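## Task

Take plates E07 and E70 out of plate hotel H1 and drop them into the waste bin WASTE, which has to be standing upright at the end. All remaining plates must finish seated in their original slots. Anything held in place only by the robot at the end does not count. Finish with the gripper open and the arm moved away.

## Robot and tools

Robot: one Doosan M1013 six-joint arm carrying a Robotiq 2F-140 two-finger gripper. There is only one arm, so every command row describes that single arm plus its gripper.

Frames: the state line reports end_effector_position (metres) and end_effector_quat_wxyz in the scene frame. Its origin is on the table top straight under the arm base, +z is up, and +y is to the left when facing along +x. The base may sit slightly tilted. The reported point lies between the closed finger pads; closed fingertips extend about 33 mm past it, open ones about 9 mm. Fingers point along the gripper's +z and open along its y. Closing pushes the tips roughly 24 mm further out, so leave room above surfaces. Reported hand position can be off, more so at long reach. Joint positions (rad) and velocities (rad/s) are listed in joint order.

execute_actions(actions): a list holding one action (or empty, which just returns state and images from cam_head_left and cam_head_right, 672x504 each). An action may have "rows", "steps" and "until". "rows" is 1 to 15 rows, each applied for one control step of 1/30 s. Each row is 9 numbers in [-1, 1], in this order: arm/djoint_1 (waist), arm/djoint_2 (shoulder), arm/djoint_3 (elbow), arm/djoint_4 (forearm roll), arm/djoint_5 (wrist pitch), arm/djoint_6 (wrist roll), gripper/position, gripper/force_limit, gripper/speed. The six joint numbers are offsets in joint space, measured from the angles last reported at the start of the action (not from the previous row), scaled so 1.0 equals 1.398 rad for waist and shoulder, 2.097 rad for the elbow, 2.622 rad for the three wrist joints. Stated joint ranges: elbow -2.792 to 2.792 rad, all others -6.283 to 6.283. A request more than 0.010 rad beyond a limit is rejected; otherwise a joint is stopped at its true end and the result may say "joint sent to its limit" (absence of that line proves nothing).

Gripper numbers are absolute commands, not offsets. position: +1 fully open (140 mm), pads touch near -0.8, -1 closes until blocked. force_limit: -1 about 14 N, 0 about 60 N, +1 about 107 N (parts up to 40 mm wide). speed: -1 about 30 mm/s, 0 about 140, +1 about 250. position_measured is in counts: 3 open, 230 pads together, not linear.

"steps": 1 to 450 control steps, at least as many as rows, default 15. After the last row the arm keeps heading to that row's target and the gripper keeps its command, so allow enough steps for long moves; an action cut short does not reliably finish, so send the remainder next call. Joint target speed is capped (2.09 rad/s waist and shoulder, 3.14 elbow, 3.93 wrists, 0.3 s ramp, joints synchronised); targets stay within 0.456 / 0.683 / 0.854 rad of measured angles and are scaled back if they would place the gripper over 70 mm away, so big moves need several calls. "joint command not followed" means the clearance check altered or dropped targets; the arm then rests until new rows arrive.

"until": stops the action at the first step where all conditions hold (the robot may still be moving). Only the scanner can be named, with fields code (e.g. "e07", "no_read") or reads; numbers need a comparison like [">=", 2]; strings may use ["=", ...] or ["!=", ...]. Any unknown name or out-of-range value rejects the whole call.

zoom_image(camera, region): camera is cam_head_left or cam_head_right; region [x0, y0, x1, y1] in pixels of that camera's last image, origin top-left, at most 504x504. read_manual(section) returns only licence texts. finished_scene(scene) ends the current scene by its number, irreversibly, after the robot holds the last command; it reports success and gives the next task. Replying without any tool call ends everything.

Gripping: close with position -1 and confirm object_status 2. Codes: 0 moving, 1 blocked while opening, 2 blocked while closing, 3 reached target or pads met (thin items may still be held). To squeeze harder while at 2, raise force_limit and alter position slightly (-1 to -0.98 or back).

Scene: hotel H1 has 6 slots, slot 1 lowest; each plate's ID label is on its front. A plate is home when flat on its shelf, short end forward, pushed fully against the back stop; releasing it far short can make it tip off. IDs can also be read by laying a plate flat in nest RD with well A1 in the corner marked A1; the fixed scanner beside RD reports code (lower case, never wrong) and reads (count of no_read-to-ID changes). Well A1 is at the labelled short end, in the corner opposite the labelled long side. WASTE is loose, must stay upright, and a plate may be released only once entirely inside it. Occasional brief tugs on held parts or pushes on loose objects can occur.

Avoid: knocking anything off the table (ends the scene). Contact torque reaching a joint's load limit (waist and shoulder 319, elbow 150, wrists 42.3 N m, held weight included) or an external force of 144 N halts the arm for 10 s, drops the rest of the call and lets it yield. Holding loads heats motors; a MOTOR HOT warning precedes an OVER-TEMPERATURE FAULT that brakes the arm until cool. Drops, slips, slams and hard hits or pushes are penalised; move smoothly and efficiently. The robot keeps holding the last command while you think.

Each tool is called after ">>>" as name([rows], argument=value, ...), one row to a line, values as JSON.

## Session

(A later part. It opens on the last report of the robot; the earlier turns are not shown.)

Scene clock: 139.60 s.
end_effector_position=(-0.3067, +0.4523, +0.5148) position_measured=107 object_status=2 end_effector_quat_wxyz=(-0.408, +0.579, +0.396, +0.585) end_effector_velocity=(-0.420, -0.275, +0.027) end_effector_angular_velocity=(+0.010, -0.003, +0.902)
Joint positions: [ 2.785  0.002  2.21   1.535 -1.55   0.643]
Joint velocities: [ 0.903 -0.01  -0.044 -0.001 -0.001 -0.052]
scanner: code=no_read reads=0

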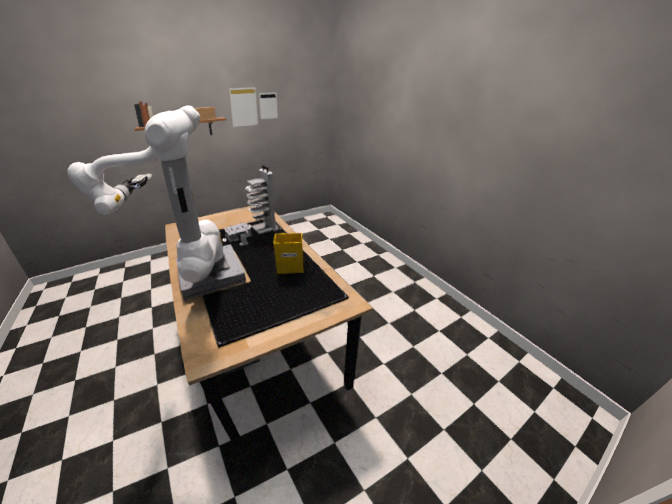

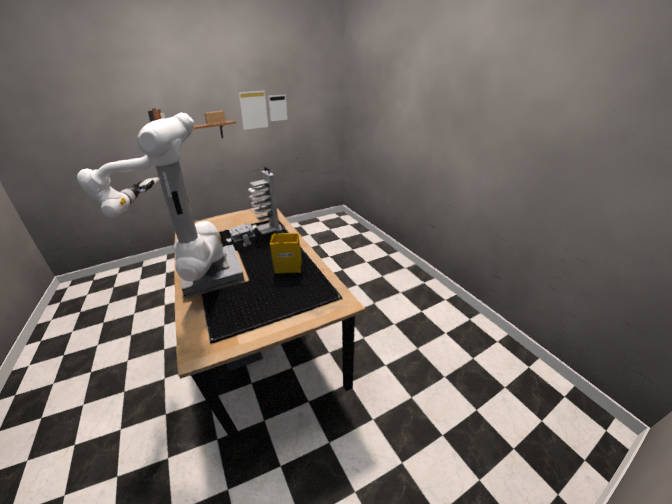

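>>> execute_actions([
  {"rows": [[0.994, 0.215, -0.381, -0.039, 0.9516, -0.156, -1, 0.5, 0]], "steps": 80},
])

Scene clock: 144.13 s.
end_effector_position=(-0.5522, -0.8584, +0.6469) position_measured=107 object_status=2 end_effector_quat_wxyz=(-0.442, -0.412, +0.663, -0.443) end_effector_velocity=(+0.589, -0.309, +0.035) end_effector_angular_velocity=(-0.041, -0.076, +1.219)
Joint positions: [3.977 0.283 1.462 1.439 0.543 0.26 ]
Joint velocities: [ 0.404  0.039 -0.106 -0.013  0.821 -0.051]
scanner: code=no_read reads=0

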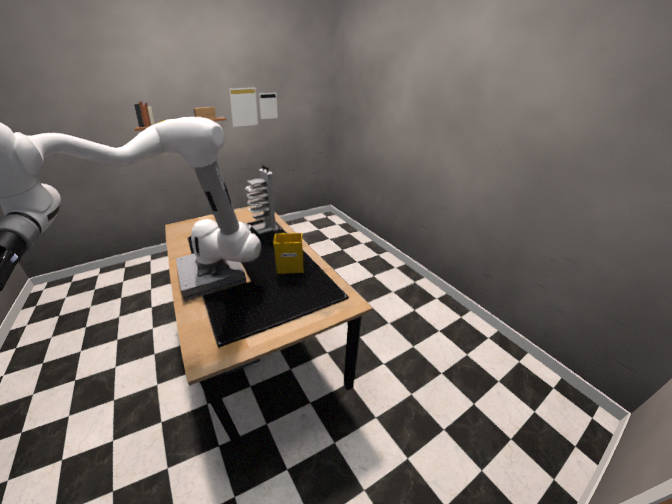

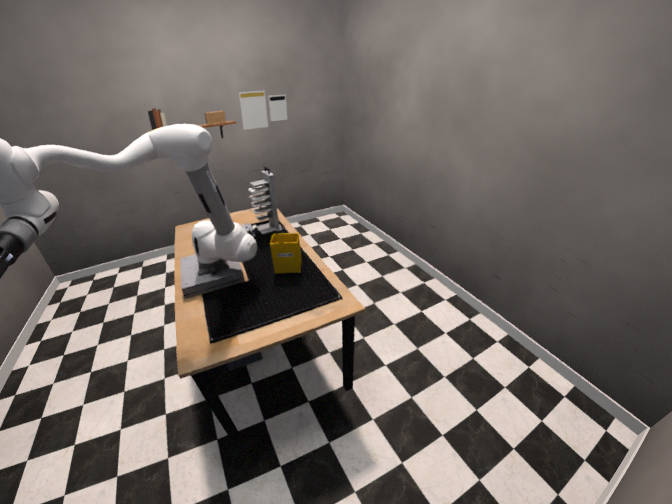

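>>> execute_actions([
  {"rows": [[0.452, 0.295, -0.37, -0.003, 0.153, -0.01, -1, 0.5, 0]], "steps": 45},
])

Scene clock: 148.47 s.
end_effector_position=(+0.1366, -1.1795, +0.7952) position_measured=107 object_status=2 end_effector_quat_wxyz=(+0.271, +0.656, -0.271, +0.650) end_effector_velocity=(-0.001, -0.001, -0.001) end_effector_angular_velocity=(+0.000, -0.001, -0.002)
Joint positions: [4.609 0.696 0.686 1.431 0.944 0.234]
Joint velocities: [-0.001  0.     0.001  0.001 -0.001 -0.001]
scanner: code=no_read reads=0

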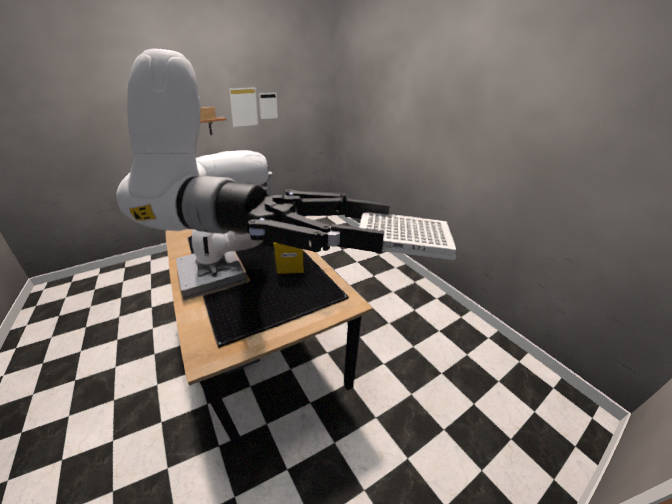

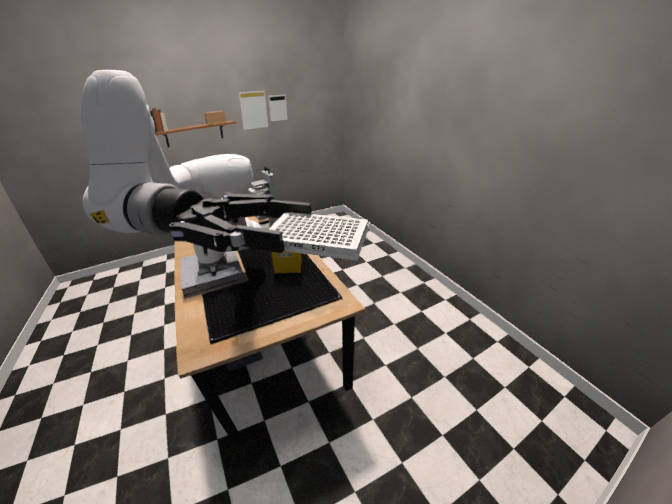

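>>> zoom_image(camera="cam_head_left", region=[330, 195, 470, 275])

>>> zoom_image(camera="cam_head_right", region=[240, 195, 380, 275])

Region (330, 195, 470, 275) of cam_head_left's 672x504 image, scaled by 3.600, with more detail than that image has; it fills the top 288 rows of this view, and the rest is white.

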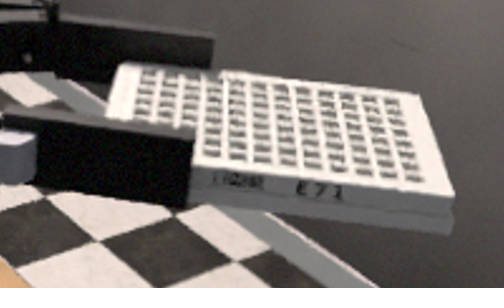

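Region (240, 195, 380, 275) of cam_head_right's 672x504 image, scaled by 3.600, with more detail than that image has; it fills the top 288 rows of this view, and the rest is white.

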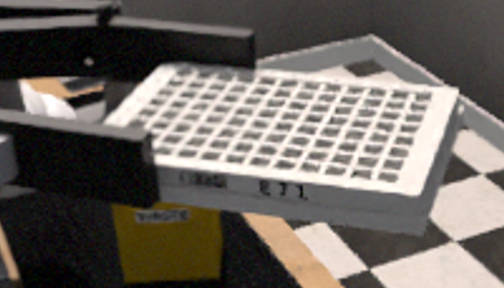

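>>> execute_actions([
  {"rows": [[-0.994, -0.462, 0.722, 0.065, -0.741, 0.159, -1, 0.5, 0]], "steps": 90},
])

Scene clock: 160.23 s.
end_effector_position=(-0.6613, +0.1561, +0.3832) position_measured=107 object_status=2 end_effector_quat_wxyz=(-0.516, +0.413, +0.717, +0.223) end_effector_velocity=(+0.357, +0.494, -0.079) end_effector_angular_velocity=(+0.248, -0.182, -0.968)
Joint positions: [ 3.3    0.065  2.15   1.598 -0.932  0.642]
Joint velocities: [-0.558 -0.102  0.351  0.024 -0.464  0.06 ]
scanner: code=no_read reads=0

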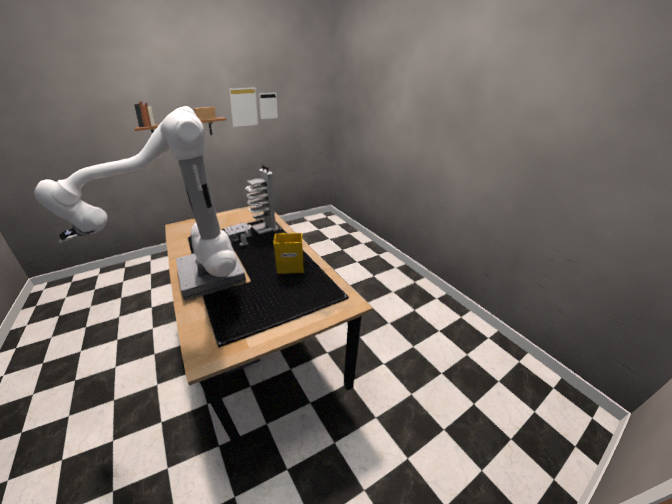

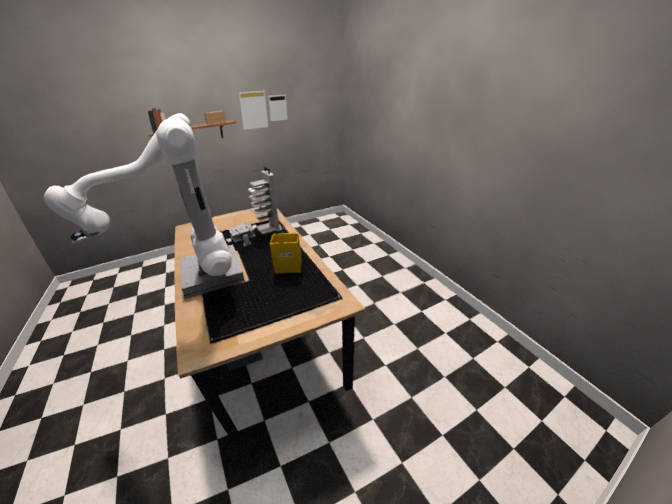

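>>> execute_actions(actions=[])

Scene clock: 160.87 s.
end_effector_position=(-0.6309, +0.1952, +0.3771) position_measured=107 object_status=2 end_effector_quat_wxyz=(-0.505, +0.434, +0.702, +0.253) end_effector_velocity=(-0.001, -0.000, +0.001) end_effector_angular_velocity=(-0.001, +0.001, +0.000)
Joint positions: [ 3.254  0.056  2.179  1.6   -0.97   0.647]
Joint velocities: [ 0.     0.    -0.002  0.     0.001 -0.   ]
scanner: code=no_read reads=0

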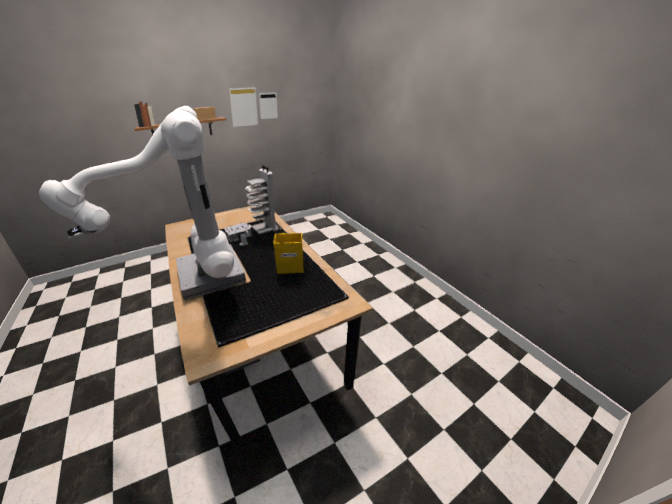

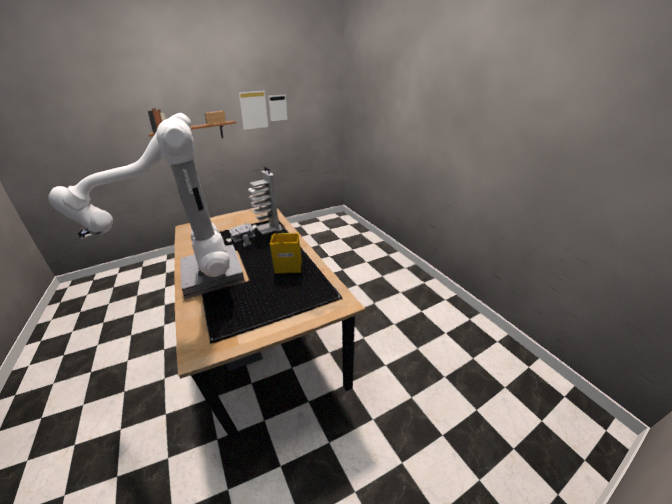

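>>> execute_actions([
  {"rows": [[-1.0, 0.0148, 0.101, 0.0405, -0.273, 0.098, -1, 0.5, 0]], "steps": 60},
])

Scene clock: 164.13 s.
end_effector_position=(+0.2057, +0.3968, +0.4032) position_measured=107 object_status=2 end_effector_quat_wxyz=(-0.024, +0.707, +0.021, +0.706) end_effector_velocity=(+0.000, -0.000, -0.000) end_effector_angular_velocity=(-0.001, +0.000, -0.000)
Joint positions: [ 1.856  0.077  2.391  1.707 -1.686  0.904]
Joint velocities: [ 0.     0.     0.001  0.     0.    -0.001]
scanner: code=no_read reads=0

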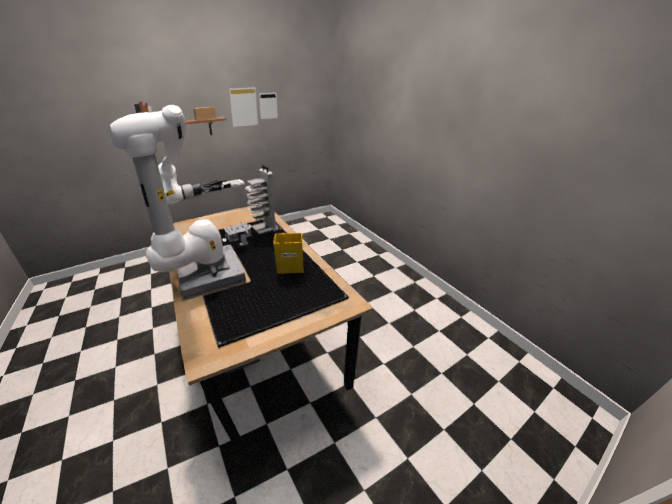

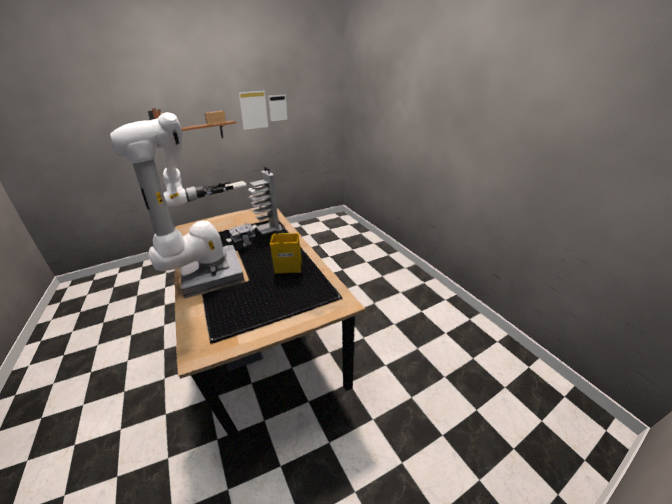

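>>> zoom_image(camera="cam_head_left", region=[220, 162, 280, 207])

>>> zoom_image(camera="cam_head_right", region=[220, 162, 280, 207])

Region (220, 162, 280, 207) of cam_head_left's 672x504 image, scaled by 8.400, with more detail than that image has; it fills the top 378 rows of this view, and the rest is white.

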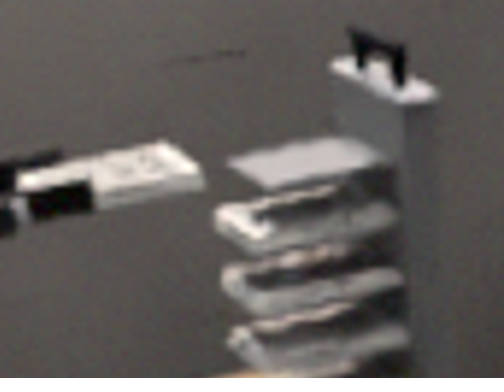

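Region (220, 162, 280, 207) of cam_head_right's 672x504 image, scaled by 8.400, with more detail than that image has; it fills the top 378 rows of this view, and the rest is white.

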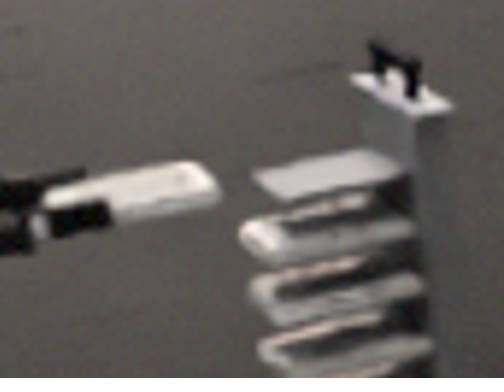

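>>> execute_actions([
  {"rows": [[0,-0.008,0,0,0,-0.004,-1,0.5,0],[0,-0.008,0,0,0,-0.004,-1,0.5,0],[0,-0.008,0,0,0,-0.004,-1,0.5,0],[0,-0.008,0,0,0,-0.004,-1,0.5,0],[-0.1758, -0.0338, 0.0183, -0.0811, 0.0646, -0.005, -1, 0.5, 0]], "steps": 26},
])

>>> zoom_image(camera="cam_head_left", region=[220, 162, 280, 207])

Scene clock: 173.43 s.
end_effector_position=(+0.3005, +0.3998, +0.4074) position_measured=107 object_status=2 end_effector_quat_wxyz=(-0.033, +0.707, +0.030, +0.706) end_effector_velocity=(-0.000, -0.000, -0.000) end_effector_angular_velocity=(-0.001, -0.000, +0.001)
Joint positions: [ 1.61   0.03   2.429  1.494 -1.517  0.891]
Joint velocities: [ 0.     0.     0.001 -0.001  0.001 -0.   ]
scanner: code=no_read reads=0

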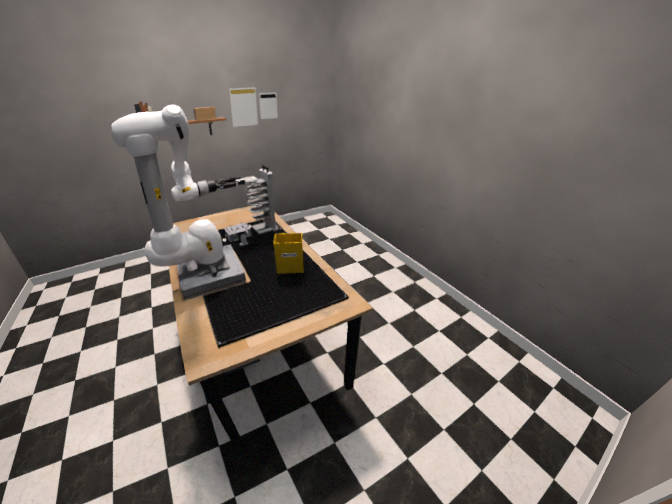

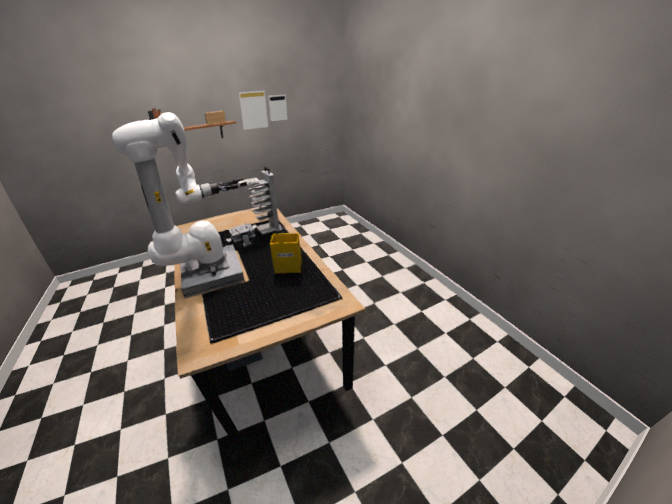

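Region (220, 162, 280, 207) of cam_head_left's 672x504 image, scaled by 8.400, with more detail than that image has; it fills the top 378 rows of this view, and the rest is white.

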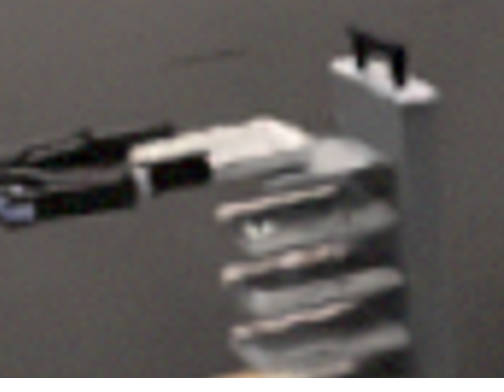

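>>> execute_actions([
  {"rows": [[-0.1136, 0.0044, -0.0038, -0.0474, 0.0382, 0.0044, -0.98, -0.6, 0]], "steps": 20},
])

>>> zoom_image(camera="cam_head_left", region=[220, 162, 280, 207])

>>> zoom_image(camera="cam_head_right", region=[220, 162, 280, 207])

Scene clock: 175.40 s.
end_effector_position=(+0.3603, +0.4049, +0.4073) position_measured=107 object_status=2 end_effector_quat_wxyz=(-0.033, +0.707, +0.030, +0.706) end_effector_velocity=(+0.000, -0.001, -0.000) end_effector_angular_velocity=(+0.000, -0.000, -0.002)
Joint positions: [ 1.451  0.036  2.421  1.37  -1.417  0.902]
Joint velocities: [-0.     0.     0.     0.001 -0.001  0.001]
scanner: code=no_read reads=0

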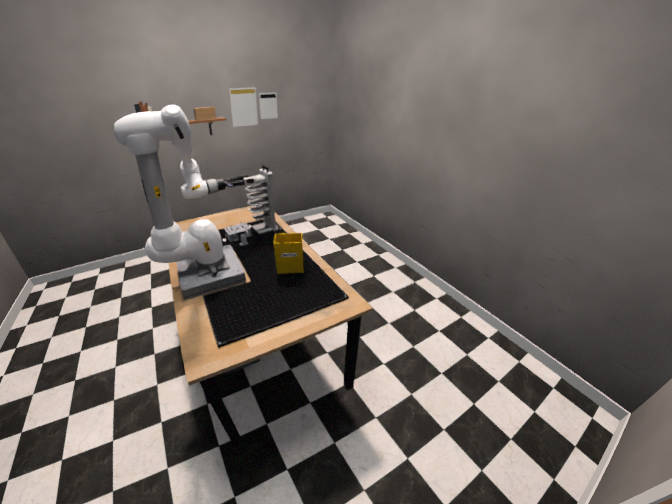

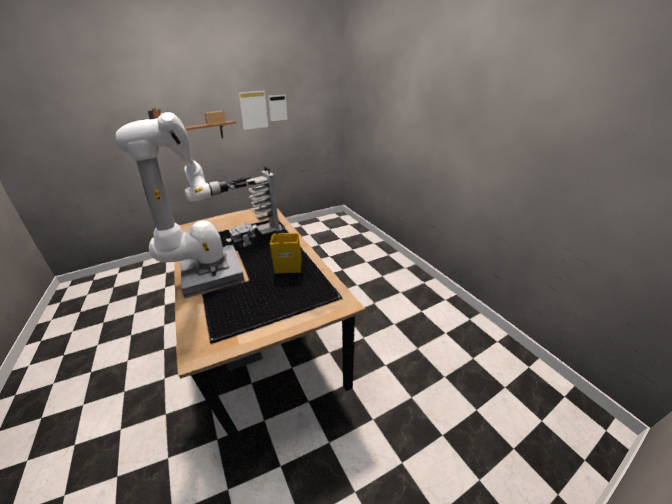

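Region (220, 162, 280, 207) of cam_head_left's 672x504 image, scaled by 8.400, with more detail than that image has; it fills the top 378 rows of this view, and the rest is white.

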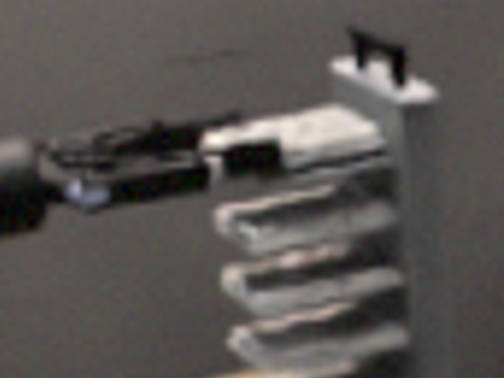

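Region (220, 162, 280, 207) of cam_head_right's 672x504 image, scaled by 8.400, with more detail than that image has; it fills the top 378 rows of this view, and the rest is white.

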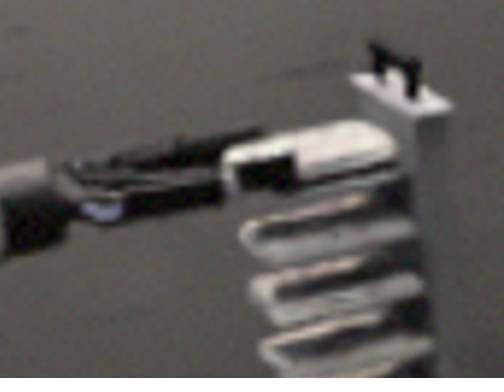

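>>> execute_actions([
  {"rows": [[-0.0047, 0.0013, 0.0059, -0.0028, 0.0006, 0.0056, -0.98, -0.6, 0]], "steps": 12},
])

>>> zoom_image(camera="cam_head_left", region=[220, 162, 280, 207])

>>> zoom_image(camera="cam_head_right", region=[220, 162, 280, 207])

Scene clock: 180.87 s.
end_effector_position=(+0.3619, +0.4001, +0.4022) position_measured=107 object_status=2 end_effector_quat_wxyz=(-0.033, +0.707, +0.031, +0.706) end_effector_velocity=(+0.000, -0.002, -0.001) end_effector_angular_velocity=(-0.002, +0.000, -0.002)
Joint positions: [ 1.444  0.038  2.434  1.362 -1.415  0.917]
Joint velocities: [-0.001 -0.     0.003  0.001 -0.001  0.   ]
scanner: code=no_read reads=0

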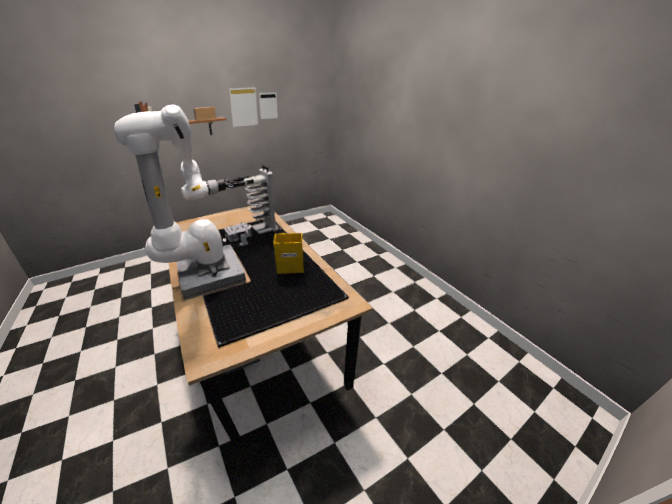

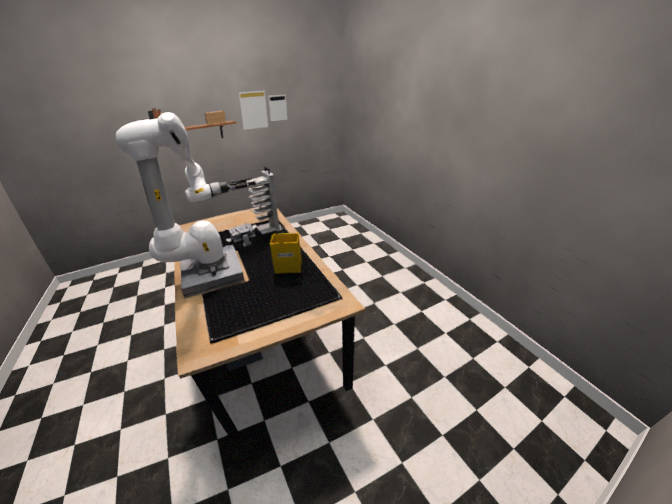

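Region (220, 162, 280, 207) of cam_head_left's 672x504 image, scaled by 8.400, with more detail than that image has; it fills the top 378 rows of this view, and the rest is white.

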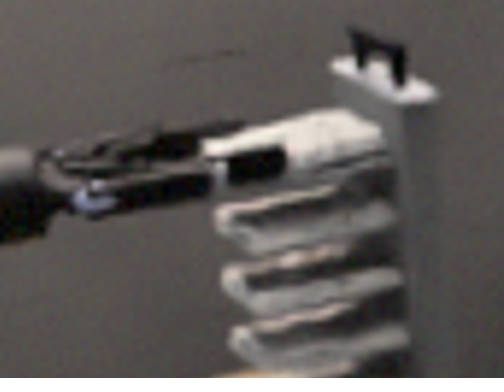

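Region (220, 162, 280, 207) of cam_head_right's 672x504 image, scaled by 8.400, with more detail than that image has; it fills the top 378 rows of this view, and the rest is white.

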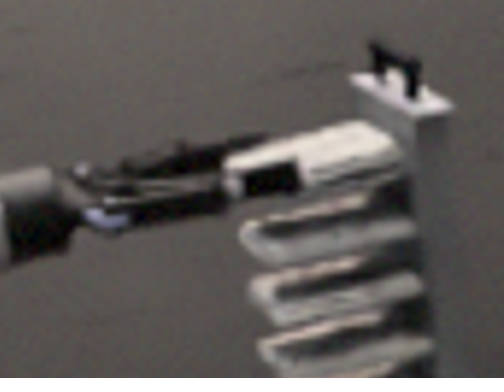

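>>> execute_actions([
  {"rows": [[0.0557, 0.0091, -0.0107, 0.0389, -0.0296, -0.008, -0.98, -0.6, 0]], "steps": 16},
])

>>> zoom_image(camera="cam_head_left", region=[235, 162, 280, 197])

>>> zoom_image(camera="cam_head_right", region=[235, 162, 280, 197])

Scene clock: 184.70 s.
end_effector_position=(+0.3352, +0.3966, +0.4055) position_measured=107 object_status=2 end_effector_quat_wxyz=(-0.016, +0.707, +0.013, +0.707) end_effector_velocity=(-0.000, +0.001, +0.000) end_effector_angular_velocity=(+0.000, -0.000, +0.001)
Joint positions: [ 1.522  0.05   2.411  1.464 -1.492  0.896]
Joint velocities: [ 0.001  0.    -0.001 -0.     0.    -0.001]
scanner: code=no_read reads=0

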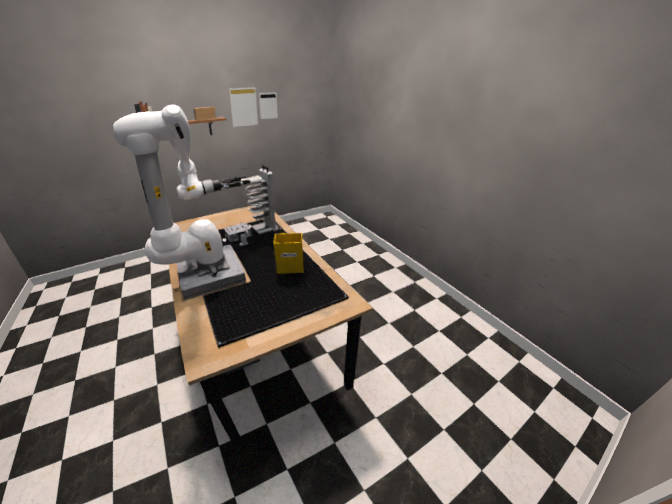

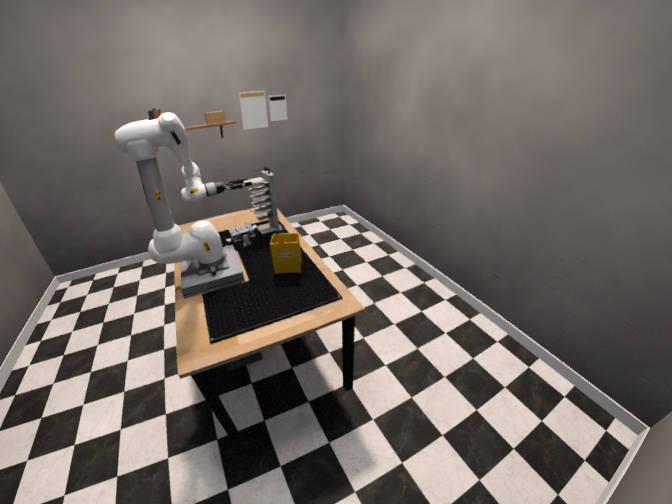

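Region (235, 162, 280, 197) of cam_head_left's 672x504 image, scaled by 11.200, with more detail than that image has.

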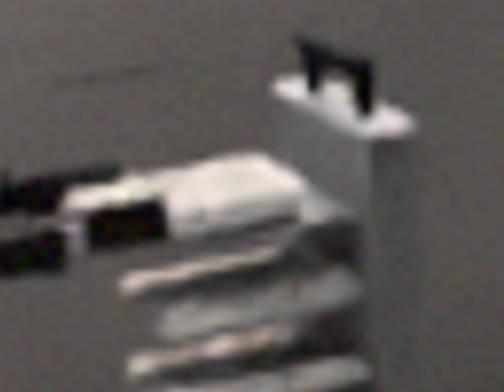

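Region (235, 162, 280, 197) of cam_head_right's 672x504 image, scaled by 11.200, with more detail than that image has.

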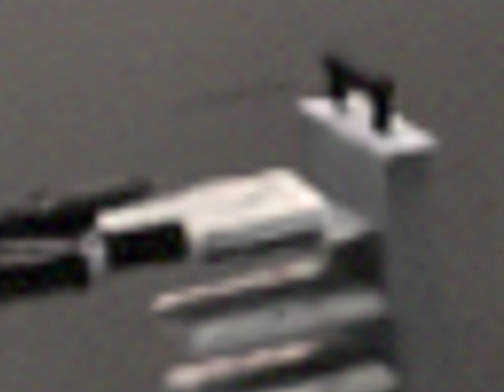

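>>> execute_actions([
  {"rows": [[-0.0393, -0.0096, -0.0041, -0.0055, 0.0258, -0.0085, -0.98, -0.6, 0]], "steps": 16},
])

>>> zoom_image(camera="cam_head_left", region=[220, 162, 280, 207])

>>> zoom_image(camera="cam_head_right", region=[220, 162, 280, 207])

Scene clock: 192.43 s.
end_effector_position=(+0.3562, +0.3970, +0.4004) position_measured=107 object_status=2 end_effector_quat_wxyz=(-0.015, +0.721, +0.013, +0.692) end_effector_velocity=(-0.000, -0.000, -0.000) end_effector_angular_velocity=(-0.000, +0.001, +0.001)
Joint positions: [ 1.467  0.037  2.402  1.45  -1.425  0.874]
Joint velocities: [-0.     0.     0.001 -0.     0.001  0.   ]
scanner: code=no_read reads=0

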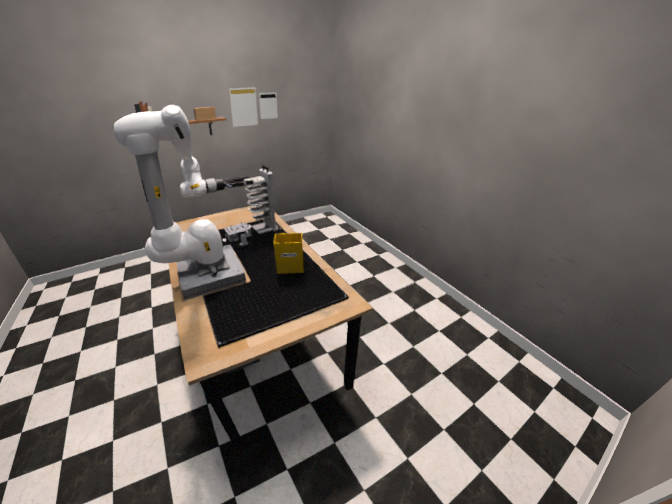

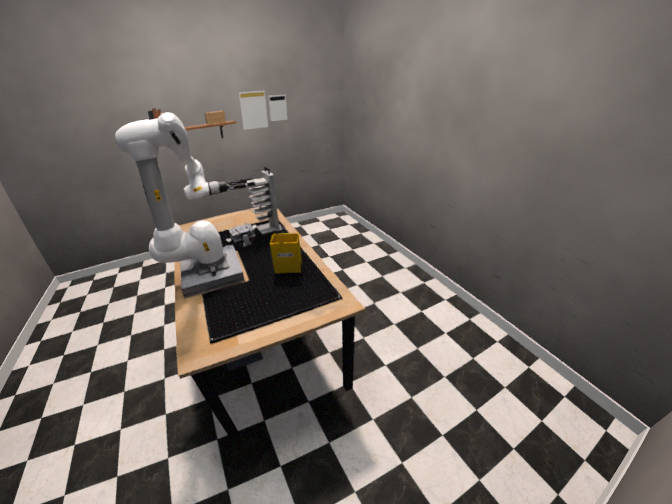

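Region (220, 162, 280, 207) of cam_head_left's 672x504 image, scaled by 8.400, with more detail than that image has; it fills the top 378 rows of this view, and the rest is white.

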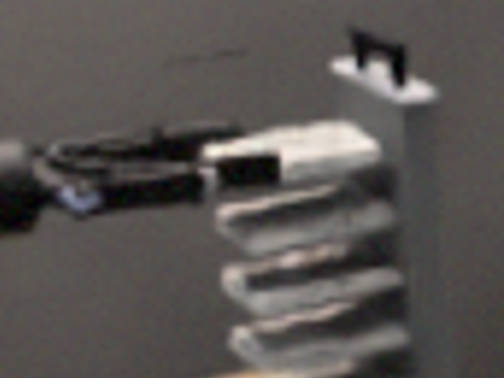

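Region (220, 162, 280, 207) of cam_head_right's 672x504 image, scaled by 8.400, with more detail than that image has; it fills the top 378 rows of this view, and the rest is white.

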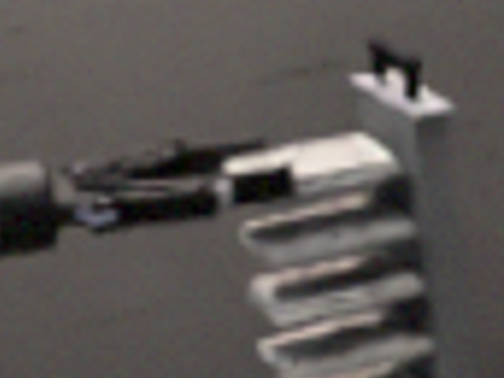

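>>> execute_actions([
  {"rows": [[0,0,0,0,0,0,-1,-1,0],[0,0,0,0,0,0,-1,-1,0],[-0.0132,0.0019,0,-0.0057,0.0043,0.0015,-1,-1,0],[-0.0132,0.0019,0,-0.0057,0.0043,0.0015,-1,-1,0],[-0.0132,0.0019,0,-0.0057,0.0043,0.0015,-1,-1,0],[-0.0132,0.0019,0,-0.0057,0.0043,0.0015,-1,-1,0],[-0.0132,0.0019,0,-0.0057,0.0043,0.0015,-1,-1,0],[-0.0132,0.0019,0,-0.0057,0.0043,0.0015,-1,-1,0],[-0.0132,0.0019,0,-0.0057,0.0043,0.0015,-1,-1,0],[-0.0132,0.0019,0,-0.0057,0.0043,0.0015,-1,-1,0],[-0.0132,0.0019,0,-0.0057,0.0043,0.0015,-1,-1,0],[-0.0132,0.0019,0,-0.0057,0.0043,0.0015,-1,-1,0],[-0.0132,0.0019,0,-0.0057,0.0043,0.0015,1,-1,0]], "steps": 26},
])

>>> zoom_image(camera="cam_head_left", region=[220, 162, 280, 207])

>>> zoom_image(camera="cam_head_right", region=[220, 162, 280, 207])

Scene clock: 196.10 s.
end_effector_position=(+0.3635, +0.3970, +0.3994) position_measured=12 object_status=0 end_effector_quat_wxyz=(-0.015, +0.721, +0.013, +0.693) end_effector_velocity=(-0.000, +0.001, -0.000) end_effector_angular_velocity=(+0.001, +0.000, +0.001)
Joint positions: [ 1.449  0.04   2.402  1.435 -1.414  0.878]
Joint velocities: [ 0.     0.    -0.    -0.001  0.001  0.001]
scanner: code=no_read reads=0

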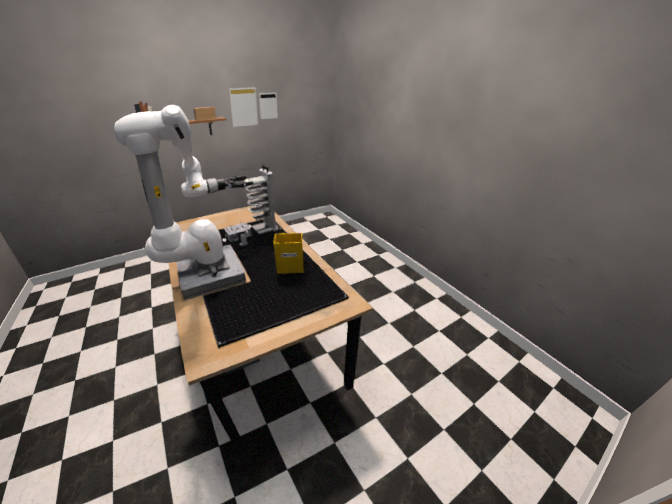

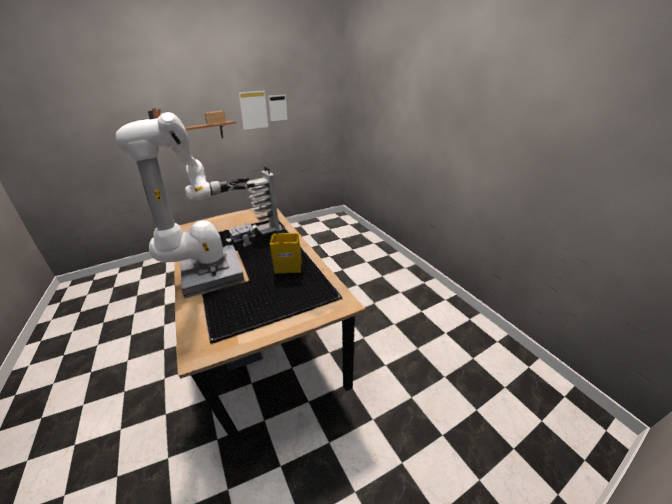

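Region (220, 162, 280, 207) of cam_head_left's 672x504 image, scaled by 8.400, with more detail than that image has; it fills the top 378 rows of this view, and the rest is white.

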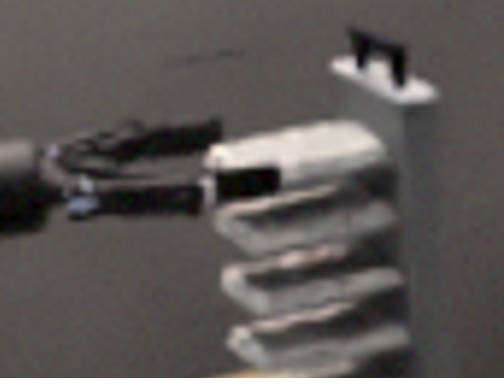

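Region (220, 162, 280, 207) of cam_head_right's 672x504 image, scaled by 8.400, with more detail than that image has; it fills the top 378 rows of this view, and the rest is white.

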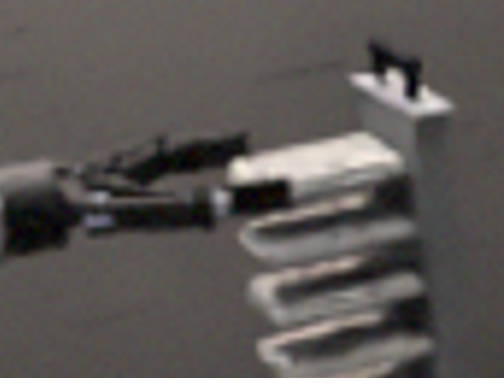

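>>> execute_actions([
  {"rows": [[0.0018, 0.0938, 0.0223, -0.0165, -0.0236, 0.0688, 1, 0, 0]], "steps": 20},
])

>>> zoom_image(camera="cam_head_left", region=[220, 162, 280, 207])

>>> zoom_image(camera="cam_head_right", region=[220, 162, 280, 207])

Scene clock: 201.83 s.
end_effector_position=(+0.3623, +0.3968, +0.3471) position_measured=3 object_status=3 end_effector_quat_wxyz=(-0.015, +0.707, +0.013, +0.707) end_effector_velocity=(+0.000, +0.001, +0.000) end_effector_angular_velocity=(+0.002, +0.000, +0.001)
Joint positions: [ 1.451  0.171  2.449  1.391 -1.475  1.058]
Joint velocities: [ 0.    -0.    -0.001 -0.001  0.001  0.001]
scanner: code=no_read reads=0

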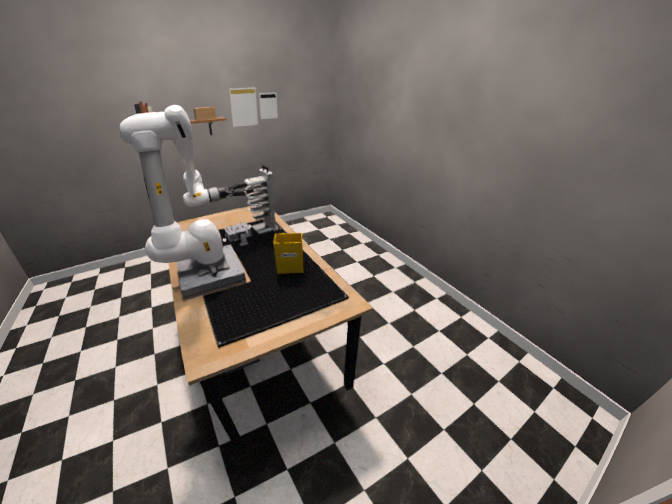

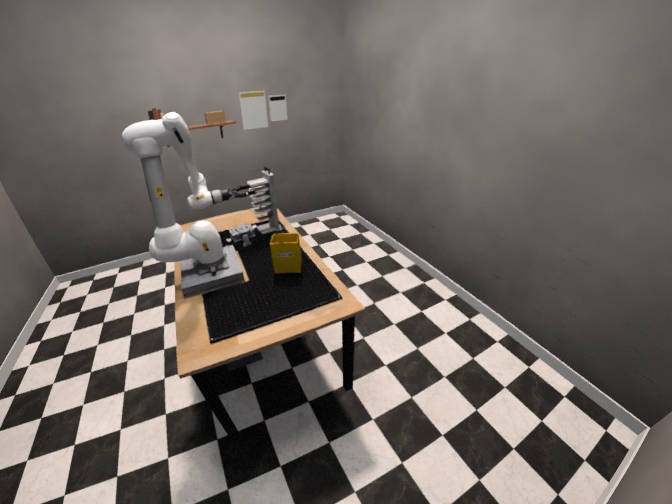

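Region (220, 162, 280, 207) of cam_head_left's 672x504 image, scaled by 8.400, with more detail than that image has; it fills the top 378 rows of this view, and the rest is white.

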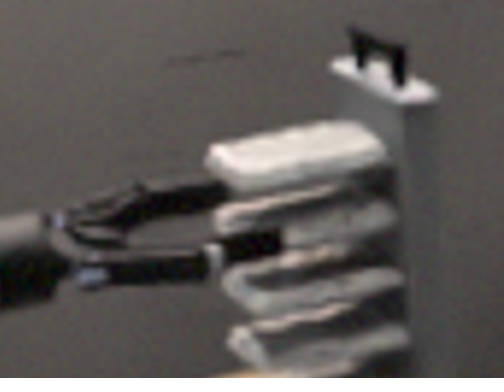

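Region (220, 162, 280, 207) of cam_head_right's 672x504 image, scaled by 8.400, with more detail than that image has; it fills the top 378 rows of this view, and the rest is white.

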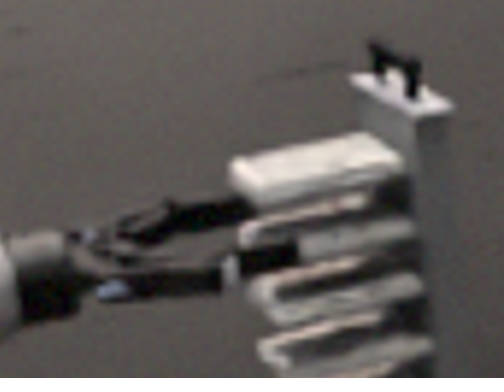

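>>> execute_actions(actions=[])

Scene clock: 206.97 s.
end_effector_position=(+0.3623, +0.3969, +0.3471) position_measured=3 object_status=3 end_effector_quat_wxyz=(-0.015, +0.707, +0.013, +0.707) end_effector_velocity=(+0.000, +0.000, +0.000) end_effector_angular_velocity=(+0.000, -0.000, -0.000)
Joint positions: [ 1.451  0.171  2.449  1.391 -1.475  1.058]
Joint velocities: [ 0.     0.    -0.001 -0.    -0.    -0.   ]
scanner: code=no_read reads=0

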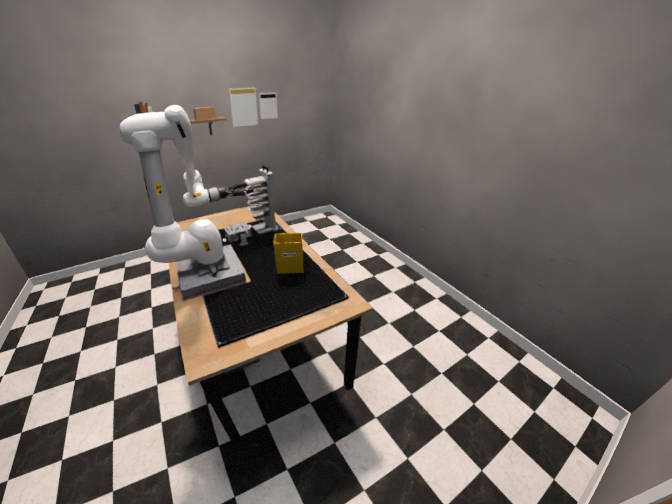

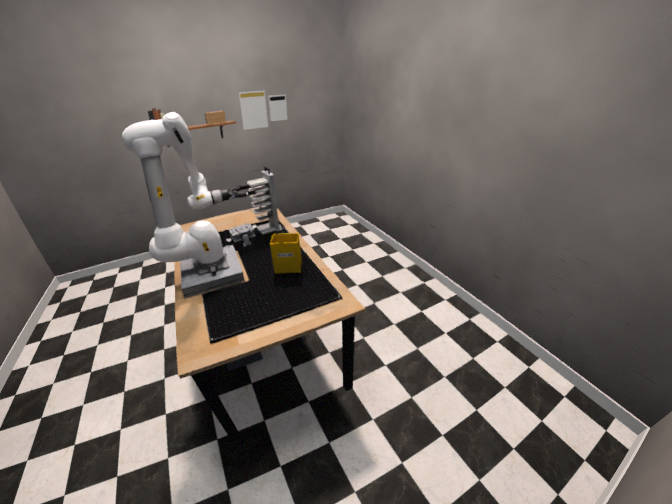

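>>> zoom_image(camera="cam_head_left", region=[210, 160, 290, 245])

Region (210, 160, 290, 245) of cam_head_left's 672x504 image, scaled by 5.929, with more detail than that image has; it fills the left 474 columns of this view, and the rest is white.

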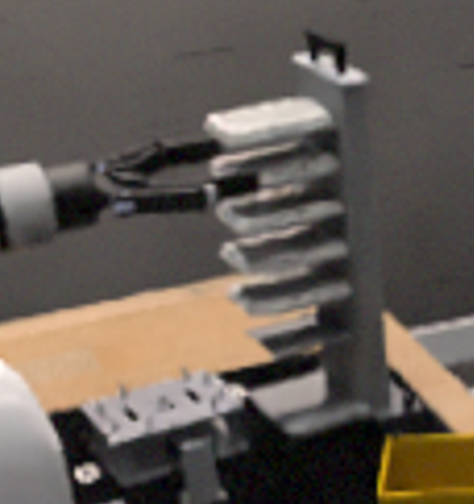

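>>> execute_actions([
  {"rows": [[0,-0.0027,-0.0007,0,0,-0.0019,1,0.5,0.5],[0,-0.0027,-0.0007,0,0,-0.0019,1,0.5,0.5],[0,-0.0027,-0.0007,0,0,-0.0019,1,0.5,0.5],[0,-0.0027,-0.0007,0,0,-0.0019,1,0.5,0.5],[0,-0.0027,-0.0007,0,0,-0.0019,1,0.5,0.5],[0,-0.0027,-0.0007,0,0,-0.0019,1,0.5,0.5],[0,-0.0027,-0.0007,0,0,-0.0019,-1,0.5,0.0]], "steps": 24},
])

Scene clock: 212.60 s.
end_effector_position=(+0.3623, +0.3971, +0.3493) position_measured=111 object_status=0 end_effector_quat_wxyz=(-0.016, +0.707, +0.013, +0.707) end_effector_velocity=(+0.000, +0.000, +0.000) end_effector_angular_velocity=(+0.001, +0.000, -0.001)
Joint positions: [ 1.451  0.167  2.448  1.391 -1.475  1.053]
Joint velocities: [ 0.     0.    -0.001  0.001  0.     0.   ]
scanner: code=no_read reads=0

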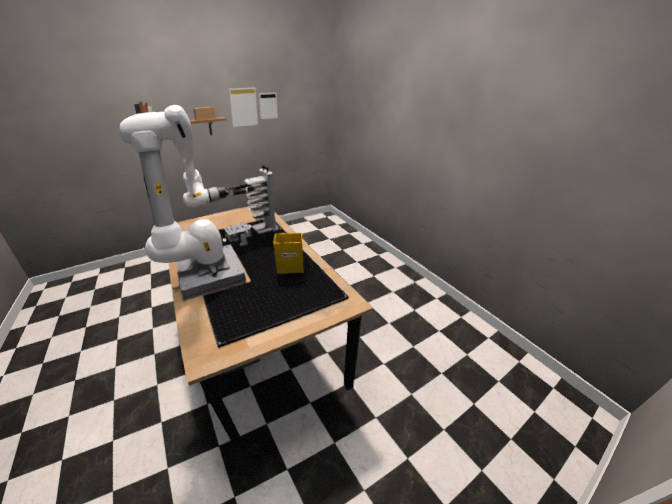

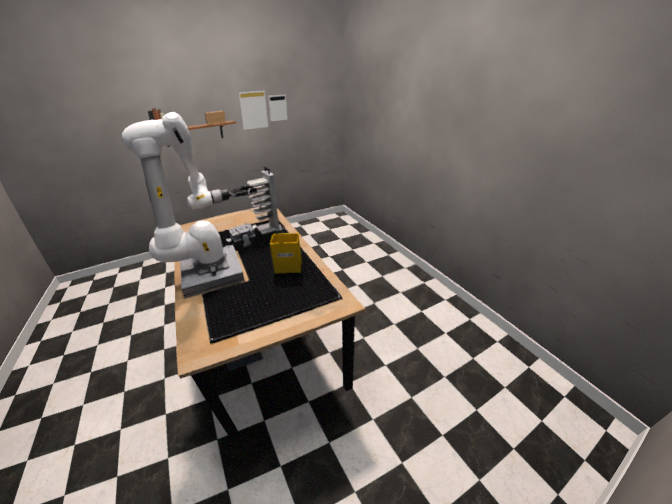

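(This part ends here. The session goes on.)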